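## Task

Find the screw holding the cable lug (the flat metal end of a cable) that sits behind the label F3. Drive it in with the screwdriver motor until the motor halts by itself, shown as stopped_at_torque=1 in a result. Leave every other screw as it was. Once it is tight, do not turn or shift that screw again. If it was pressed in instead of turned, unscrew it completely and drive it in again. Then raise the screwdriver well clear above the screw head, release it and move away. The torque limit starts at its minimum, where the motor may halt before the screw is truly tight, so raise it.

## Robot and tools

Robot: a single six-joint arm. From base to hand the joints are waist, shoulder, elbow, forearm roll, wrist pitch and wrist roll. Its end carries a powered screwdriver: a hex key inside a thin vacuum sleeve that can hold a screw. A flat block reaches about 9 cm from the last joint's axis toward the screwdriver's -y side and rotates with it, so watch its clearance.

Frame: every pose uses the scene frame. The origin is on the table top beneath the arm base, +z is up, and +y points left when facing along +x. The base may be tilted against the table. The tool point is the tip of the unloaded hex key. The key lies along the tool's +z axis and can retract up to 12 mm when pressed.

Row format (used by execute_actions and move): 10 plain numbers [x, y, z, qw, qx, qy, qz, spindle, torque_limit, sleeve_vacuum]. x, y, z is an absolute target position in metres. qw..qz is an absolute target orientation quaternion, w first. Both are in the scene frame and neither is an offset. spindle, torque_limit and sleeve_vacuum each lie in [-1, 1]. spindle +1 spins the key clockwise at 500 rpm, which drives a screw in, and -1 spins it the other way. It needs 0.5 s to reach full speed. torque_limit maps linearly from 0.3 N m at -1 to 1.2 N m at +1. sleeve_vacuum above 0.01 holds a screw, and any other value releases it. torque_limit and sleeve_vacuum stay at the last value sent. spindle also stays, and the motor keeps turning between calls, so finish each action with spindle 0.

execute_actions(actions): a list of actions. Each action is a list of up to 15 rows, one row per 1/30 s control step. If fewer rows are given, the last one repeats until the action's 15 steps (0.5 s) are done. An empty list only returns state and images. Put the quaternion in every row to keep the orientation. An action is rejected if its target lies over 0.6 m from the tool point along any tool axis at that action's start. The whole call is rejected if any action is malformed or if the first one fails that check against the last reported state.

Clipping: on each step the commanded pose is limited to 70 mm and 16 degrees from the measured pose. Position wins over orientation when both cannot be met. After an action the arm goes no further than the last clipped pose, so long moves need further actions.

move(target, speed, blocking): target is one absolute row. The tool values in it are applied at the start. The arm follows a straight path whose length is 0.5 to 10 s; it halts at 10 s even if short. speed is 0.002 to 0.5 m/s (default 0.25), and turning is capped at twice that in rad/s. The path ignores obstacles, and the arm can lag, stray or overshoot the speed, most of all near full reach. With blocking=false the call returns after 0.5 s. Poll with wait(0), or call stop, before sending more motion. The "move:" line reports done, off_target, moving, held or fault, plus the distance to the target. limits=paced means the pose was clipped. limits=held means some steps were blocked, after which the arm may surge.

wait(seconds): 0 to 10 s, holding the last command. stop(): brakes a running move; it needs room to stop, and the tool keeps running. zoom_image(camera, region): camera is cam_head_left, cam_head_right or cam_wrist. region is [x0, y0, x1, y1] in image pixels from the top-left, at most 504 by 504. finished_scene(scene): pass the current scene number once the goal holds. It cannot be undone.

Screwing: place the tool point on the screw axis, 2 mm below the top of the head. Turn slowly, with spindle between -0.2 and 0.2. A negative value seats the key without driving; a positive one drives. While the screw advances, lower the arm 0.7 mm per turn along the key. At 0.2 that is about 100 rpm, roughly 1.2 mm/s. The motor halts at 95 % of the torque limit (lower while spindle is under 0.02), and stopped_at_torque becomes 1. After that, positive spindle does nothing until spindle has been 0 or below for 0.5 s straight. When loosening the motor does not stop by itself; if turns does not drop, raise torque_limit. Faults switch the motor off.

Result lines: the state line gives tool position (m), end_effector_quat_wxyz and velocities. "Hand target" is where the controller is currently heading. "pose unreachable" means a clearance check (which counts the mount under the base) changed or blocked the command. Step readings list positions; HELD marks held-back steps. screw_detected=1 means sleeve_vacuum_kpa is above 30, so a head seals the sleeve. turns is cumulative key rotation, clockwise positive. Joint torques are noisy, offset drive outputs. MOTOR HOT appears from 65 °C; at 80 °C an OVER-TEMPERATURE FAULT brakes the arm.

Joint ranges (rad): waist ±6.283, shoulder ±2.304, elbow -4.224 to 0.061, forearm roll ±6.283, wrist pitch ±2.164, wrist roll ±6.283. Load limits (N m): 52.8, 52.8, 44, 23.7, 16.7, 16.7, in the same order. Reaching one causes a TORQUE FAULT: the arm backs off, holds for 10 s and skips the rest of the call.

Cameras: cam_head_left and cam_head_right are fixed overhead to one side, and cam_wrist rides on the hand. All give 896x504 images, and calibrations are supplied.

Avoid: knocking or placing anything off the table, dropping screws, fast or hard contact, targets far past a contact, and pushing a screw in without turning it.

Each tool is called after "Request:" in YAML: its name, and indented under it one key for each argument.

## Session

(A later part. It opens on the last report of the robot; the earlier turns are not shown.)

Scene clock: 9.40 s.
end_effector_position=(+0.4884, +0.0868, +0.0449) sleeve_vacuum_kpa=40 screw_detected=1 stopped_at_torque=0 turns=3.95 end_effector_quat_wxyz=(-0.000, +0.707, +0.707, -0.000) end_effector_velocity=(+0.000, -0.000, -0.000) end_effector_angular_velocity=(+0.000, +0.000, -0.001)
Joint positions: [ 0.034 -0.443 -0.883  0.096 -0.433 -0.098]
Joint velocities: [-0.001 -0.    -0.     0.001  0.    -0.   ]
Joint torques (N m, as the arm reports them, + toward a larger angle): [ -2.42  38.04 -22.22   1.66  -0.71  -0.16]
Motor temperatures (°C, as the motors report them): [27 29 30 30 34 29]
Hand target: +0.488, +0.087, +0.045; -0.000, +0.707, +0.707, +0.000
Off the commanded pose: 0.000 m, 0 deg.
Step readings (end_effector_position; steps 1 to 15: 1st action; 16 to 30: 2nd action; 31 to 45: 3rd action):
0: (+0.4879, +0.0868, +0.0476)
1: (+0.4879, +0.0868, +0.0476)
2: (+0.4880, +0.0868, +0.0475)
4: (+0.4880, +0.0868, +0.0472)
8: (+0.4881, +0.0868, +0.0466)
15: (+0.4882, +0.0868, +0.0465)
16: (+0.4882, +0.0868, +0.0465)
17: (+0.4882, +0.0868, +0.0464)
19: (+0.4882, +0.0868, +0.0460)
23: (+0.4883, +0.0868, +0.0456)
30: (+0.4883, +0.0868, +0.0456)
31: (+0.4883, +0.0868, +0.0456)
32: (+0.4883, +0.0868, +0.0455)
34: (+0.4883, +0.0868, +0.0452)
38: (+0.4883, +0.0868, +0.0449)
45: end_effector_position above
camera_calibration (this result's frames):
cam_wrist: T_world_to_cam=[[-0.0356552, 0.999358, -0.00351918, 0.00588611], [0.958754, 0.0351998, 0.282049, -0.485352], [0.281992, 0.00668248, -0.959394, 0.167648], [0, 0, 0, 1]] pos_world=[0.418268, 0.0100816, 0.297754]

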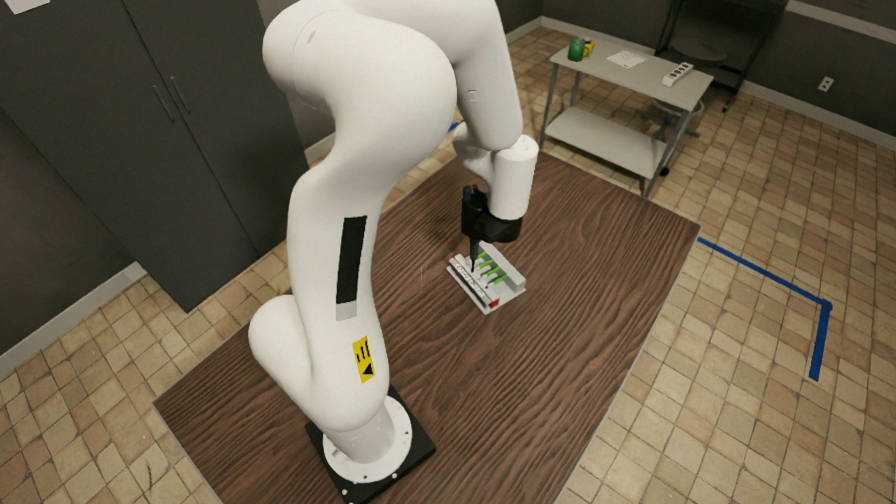

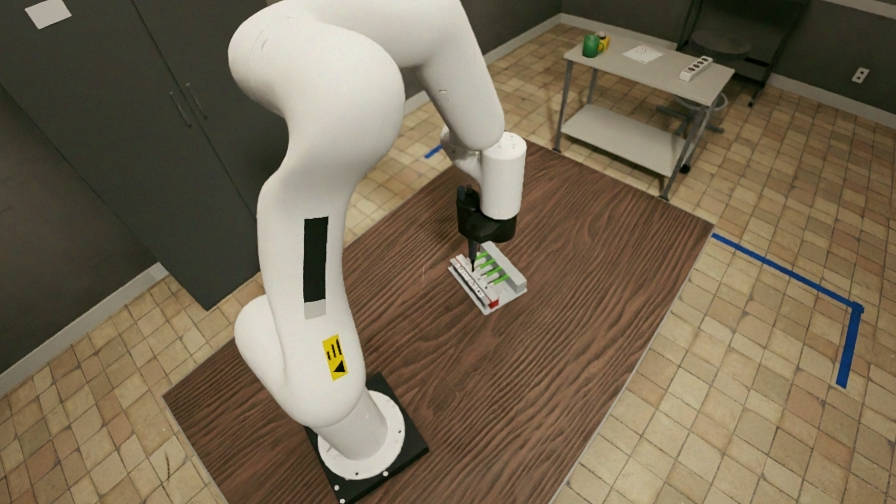

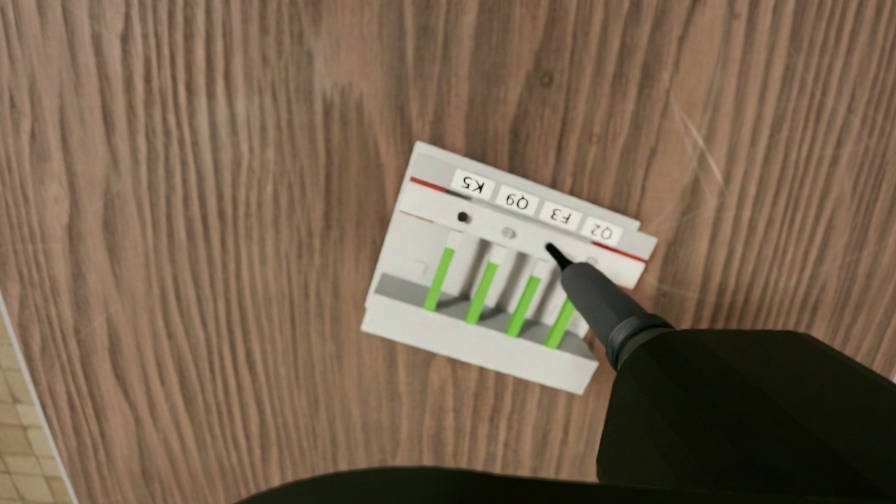

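Request:
execute_actions:
  actions:
    - [[0.4884,0.0868,0.0447,0,0.7071,0.7071,0,0.3,1,1],[0.4884,0.0868,0.0445,0,0.7071,0.7071,0,0.3,1,1],[0.4884,0.0868,0.0442,0,0.7071,0.7071,0,0.3,1,1]]
    - [[0.4884,0.0868,0.044,0,0.7071,0.7071,0,0.3,1,1],[0.4884,0.0868,0.0438,0,0.7071,0.7071,0,0.3,1,1],[0.4884,0.0868,0.0435,0,0.7071,0.7071,0,0.3,1,1],[0.4884,0.0868,0.0435,0,0.7071,0.7071,0,0.3,1,1],[0.4884,0.0868,0.0435,0,0.7071,0.7071,0,0.3,1,1],[0.4884,0.0868,0.0435,0,0.7071,0.7071,0,0.3,1,1],[0.4884,0.0868,0.0435,0,0.7071,0.7071,0,0.3,1,1],[0.4884,0.0868,0.0435,0,0.7071,0.7071,0,0.3,1,1],[0.4884,0.0868,0.0435,0,0.7071,0.7071,0,0.3,1,1],[0.4884,0.0868,0.0435,0,0.7071,0.7071,0,0.3,1,1],[0.4884,0.0868,0.0435,0,0.7071,0.7071,0,0.3,1,1],[0.4884,0.0868,0.0435,0,0.7071,0.7071,0,0.3,1,1],[0.4884,0.0868,0.0435,0,0.7071,0.7071,0,0,1,1]]

Scene clock: 10.63 s.
end_effector_position=(+0.4884, +0.0868, +0.0435) sleeve_vacuum_kpa=40 screw_detected=1 stopped_at_torque=1 turns=5.14 end_effector_quat_wxyz=(-0.000, +0.707, +0.707, -0.000) end_effector_velocity=(-0.000, +0.000, -0.000) end_effector_angular_velocity=(+0.000, -0.000, +0.000)
Joint positions: [ 0.034 -0.446 -0.883  0.097 -0.43  -0.098]
Joint velocities: [ 0.  0.  0.  0.  0. -0.]
Joint torques (N m, as the arm reports them, + toward a larger angle): [ -4.85  37.17 -22.06   1.69  -0.62  -0.18]
Motor temperatures (°C, as the motors report them): [27 29 30 30 34 29]
Hand target: +0.488, +0.087, +0.043; -0.000, +0.707, +0.707, +0.000
Off the commanded pose: 0.000 m, 0 deg.
Step readings (end_effector_position; steps 1 to 15: 1st action; 16 to 30: 2nd action):
0: (+0.4884, +0.0868, +0.0449)
1: (+0.4884, +0.0868, +0.0449)
2: (+0.4884, +0.0868, +0.0448)
4: (+0.4884, +0.0868, +0.0446)
8: (+0.4884, +0.0868, +0.0442)
15: (+0.4884, +0.0868, +0.0442)
16: (+0.4883, +0.0868, +0.0442)
17: (+0.4884, +0.0868, +0.0442)
19: (+0.4884, +0.0868, +0.0439)
23: (+0.4884, +0.0868, +0.0435)
30: end_effector_position above
camera_calibration (this result's frames):
cam_wrist: T_world_to_cam=[[-0.0354624, 0.999365, -0.00350853, 0.00578998], [0.958746, 0.0350114, 0.2821, -0.484985], [0.282044, 0.00664017, -0.959378, 0.166286], [0, 0, 0, 1]] pos_world=[0.418283, 0.0100895, 0.296366]

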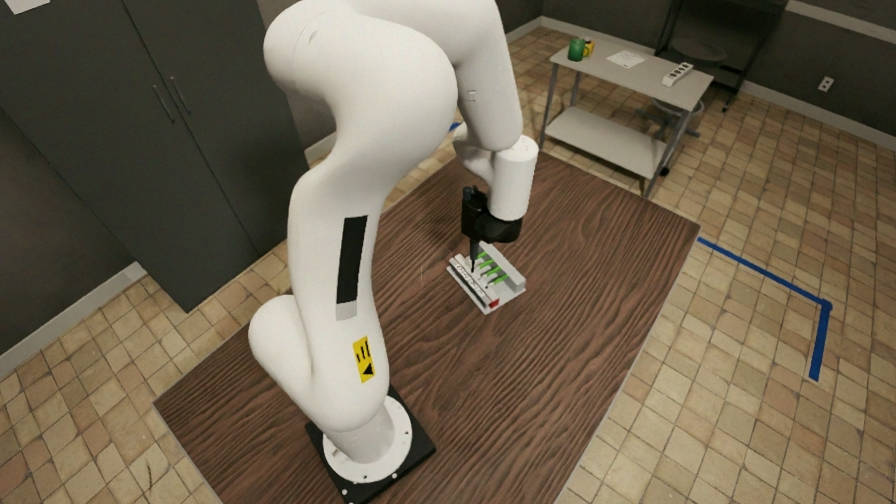

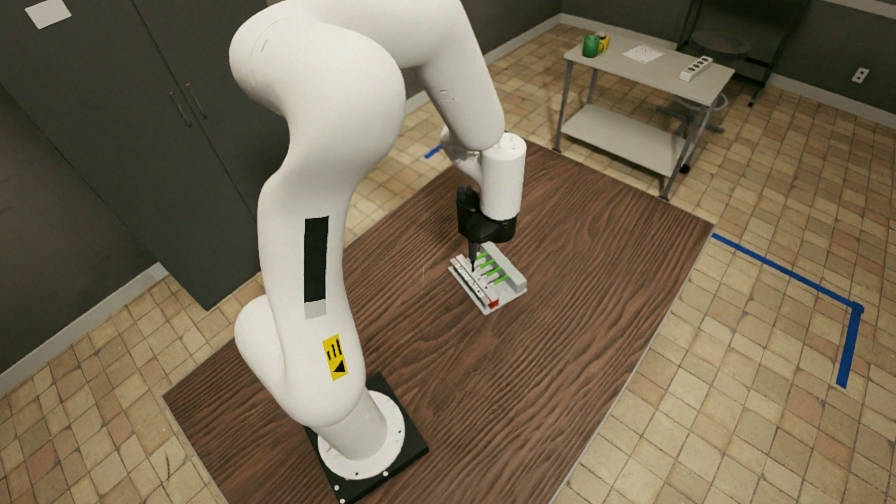

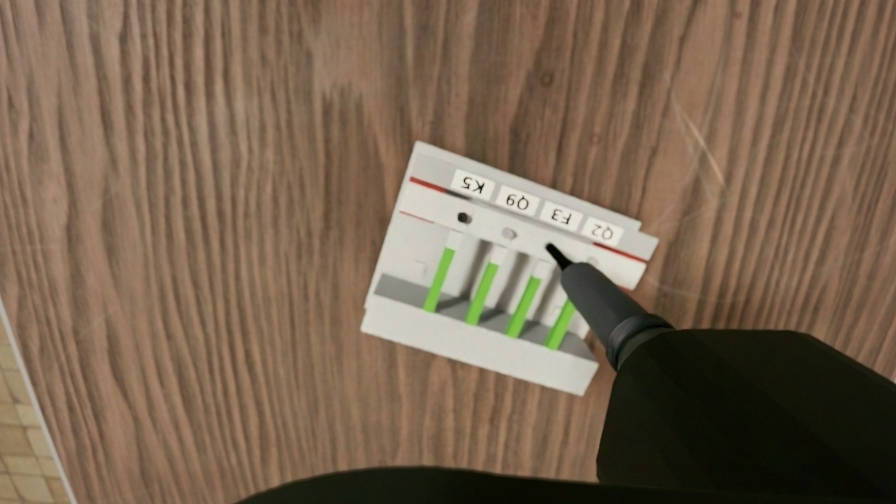

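Request:
execute_actions:
  actions:
    - [[0.4884,0.0868,0.0435,0,0.7071,0.7071,0,0,1,0],[0.4884,0.0868,0.0435,0,0.7071,0.7071,0,0,1,0],[0.4884,0.0868,0.044,0,0.7071,0.7071,0,0,1,0],[0.4884,0.0868,0.0445,0,0.7071,0.7071,0,0,1,0],[0.4884,0.0868,0.045,0,0.7071,0.7071,0,0,1,0],[0.4884,0.0868,0.046,0,0.7071,0.7071,0,0,1,0],[0.4884,0.0868,0.047,0,0.7071,0.7071,0,0,1,0],[0.4884,0.0868,0.048,0,0.7071,0.7071,0,0,1,0],[0.4884,0.0868,0.049,0,0.7071,0.7071,0,0,1,0],[0.4884,0.0868,0.05,0,0.7071,0.7071,0,0,1,0],[0.4884,0.0868,0.052,0,0.7071,0.7071,0,0,1,0]]

Request:
move:
  target: [0.47,0.087,0.2,0,0.7071,0.7071,0,0,1,0]
  speed: 0.3

Request:
zoom_image:
  camera: "cam_head_left"
  region: [455, 250, 495, 295]

Request:
zoom_image:
  camera: "cam_wrist"
  region: [440, 180, 560, 260]

Scene clock: 11.43 s.
end_effector_position=(+0.4883, +0.0867, +0.0514) sleeve_vacuum_kpa=0 screw_detected=0 stopped_at_torque=1 turns=5.14 end_effector_quat_wxyz=(-0.000, +0.707, +0.707, -0.000) end_effector_velocity=(+0.001, +0.001, +0.010) end_effector_angular_velocity=(+0.000, -0.002, -0.000)
Joint positions: [ 0.033 -0.43  -0.885  0.093 -0.446 -0.095]
Joint velocities: [ 0.     0.018 -0.003 -0.003 -0.019  0.004]
Joint torques (N m, as the arm reports them, + toward a larger angle): [ -1.22  35.03 -23.89   1.8   -0.74  -0.12]
Motor temperatures (°C, as the motors report them): [27 29 30 30 34 29]
Hand target: +0.488, +0.087, +0.052; +0.000, +0.707, +0.707, -0.000
Off the commanded pose: 0.001 m, 0 deg.
Step readings (end_effector_position):
0: (+0.4884, +0.0868, +0.0435)
1: (+0.4884, +0.0868, +0.0435)
2: (+0.4884, +0.0868, +0.0435)
4: (+0.4884, +0.0868, +0.0436)
8: (+0.4884, +0.0868, +0.0455)
15: end_effector_position above
camera_calibration (this result's frames):
cam_wrist: T_world_to_cam=[[-0.0356813, 0.999357, -0.00358054, 0.005991], [0.958755, 0.0352422, 0.282041, -0.487157], [0.281986, 0.00663074, -0.959396, 0.173922], [0, 0, 0, 1]] pos_world=[0.418235, 0.0100281, 0.30428]

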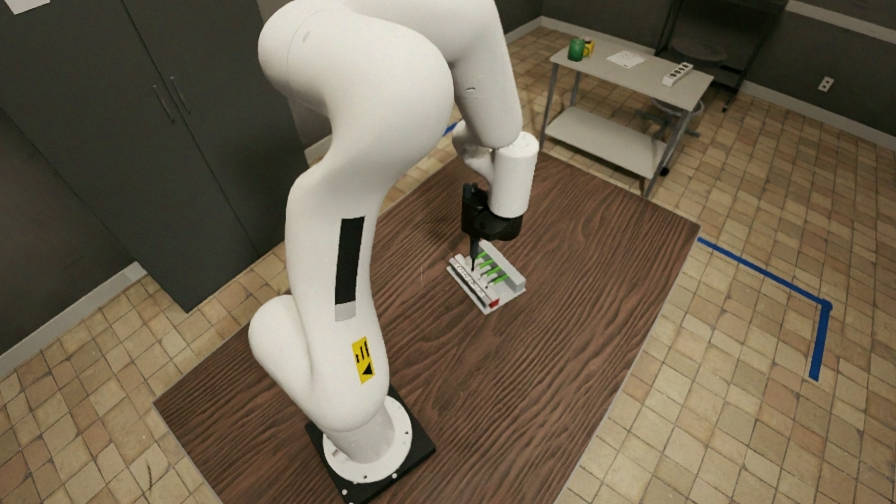

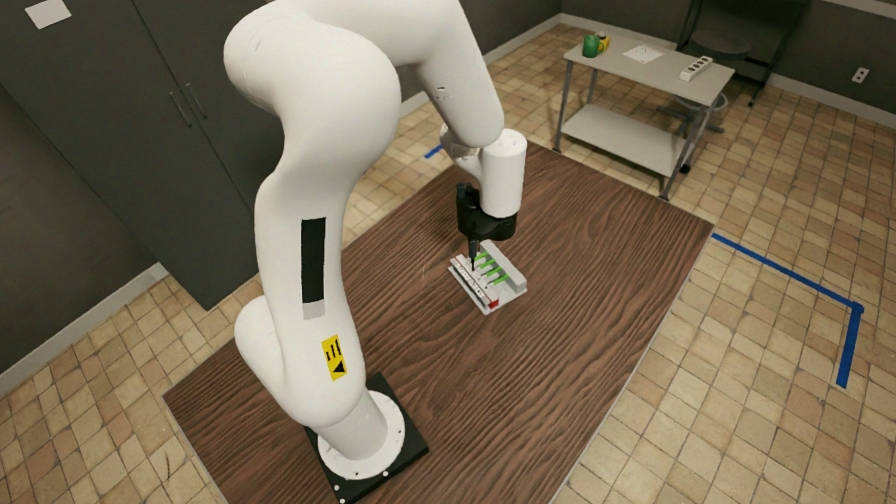

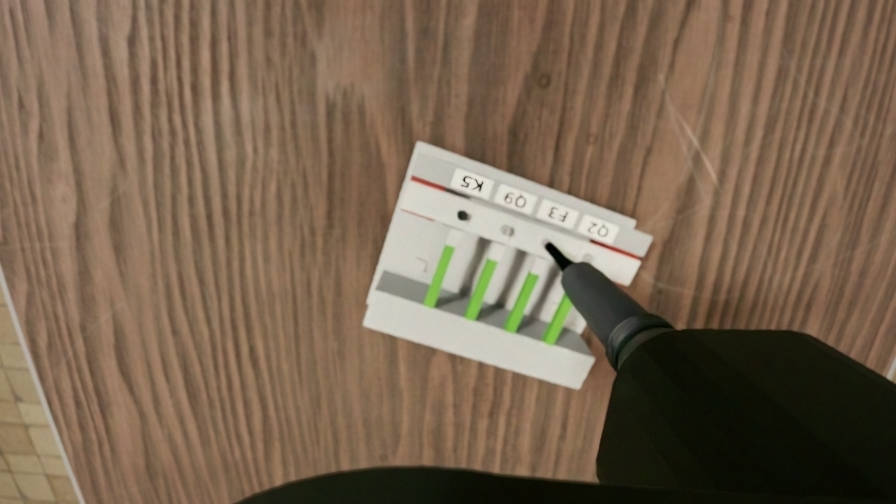

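Scene clock: 12.47 s.
end_effector_position=(+0.4698, +0.0867, +0.1996) sleeve_vacuum_kpa=0 screw_detected=0 stopped_at_torque=1 turns=5.14 end_effector_quat_wxyz=(-0.000, +0.707, +0.707, -0.001) end_effector_velocity=(+0.002, -0.000, +0.004) end_effector_angular_velocity=(-0.000, -0.006, +0.002)
Joint positions: [ 0.02  -0.154 -0.927  0.057 -0.766 -0.064]
Joint velocities: [-0.     0.006 -0.003 -0.    -0.003 -0.002]
Joint torques (N m, as the arm reports them, + toward a larger angle): [ -1.13  30.78 -29.81   1.72  -0.75  -0.31]
Motor temperatures (°C, as the motors report them): [27 29 30 30 34 29]
Hand target: +0.470, +0.087, +0.200; +0.000, +0.707, +0.707, -0.000
Off the commanded pose: 0.001 m, 0 deg.
move: done
camera_calibration (this result's frames):
cam_wrist: T_world_to_cam=[[-0.0351261, 0.999374, -0.00419083, 0.00578557], [0.958985, 0.0348861, 0.281303, -0.511095], [0.281273, 0.00586216, -0.95961, 0.321737], [0, 0, 0, 1]] pos_world=[0.39984, 0.0101621, 0.452539]

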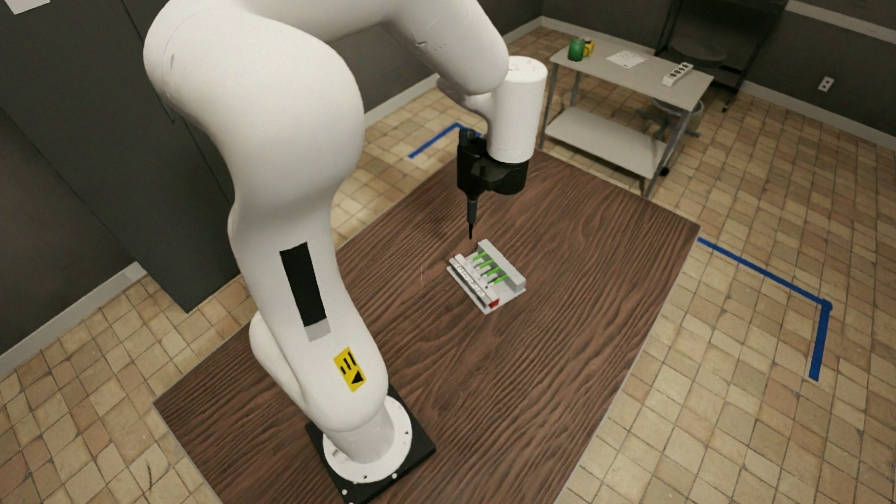

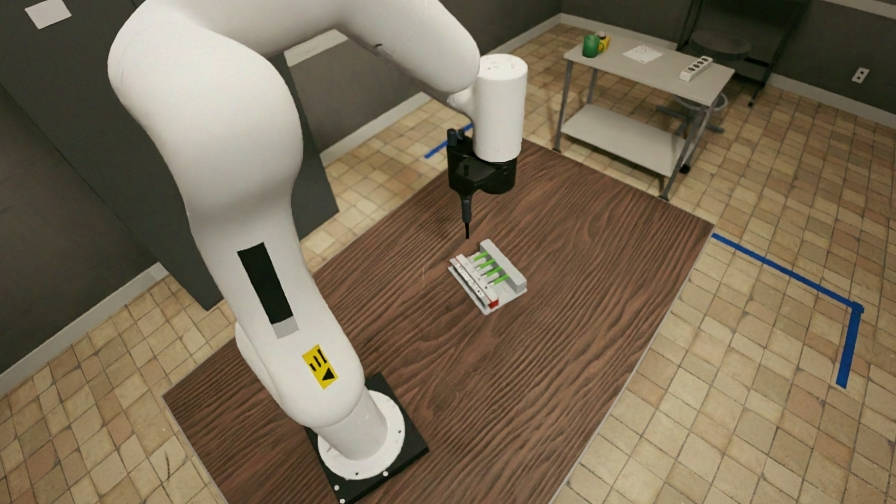

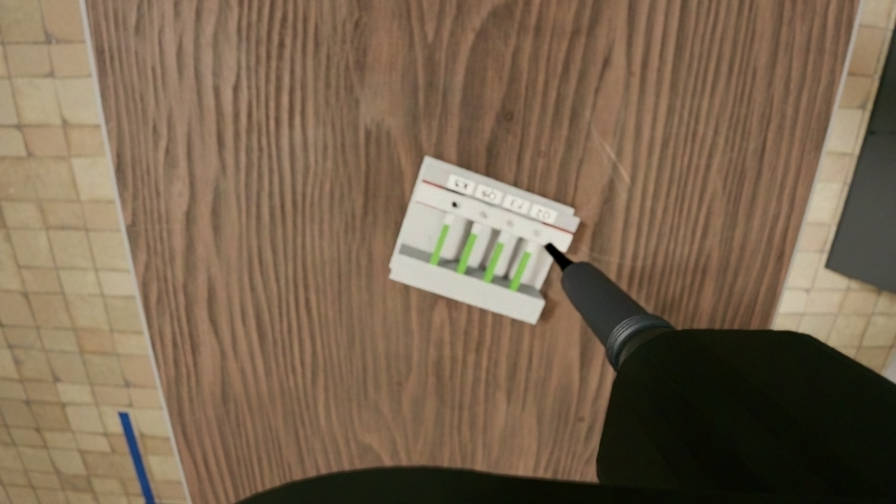

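Region (455, 250, 495, 295) of cam_head_left's 896x504 image, scaled by 11.200, with more detail than that image has.

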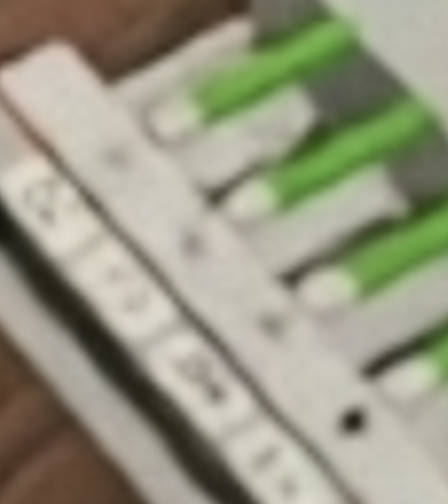

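Region (440, 180, 560, 260) of cam_wrist's 896x504 image, scaled by 4.200, with more detail than that image has.

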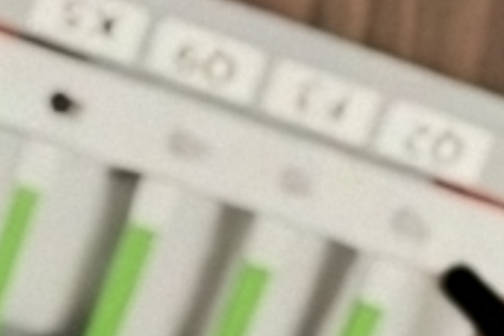

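Request:
finished_scene:
  scene: 1

The scene is finished: the task was done.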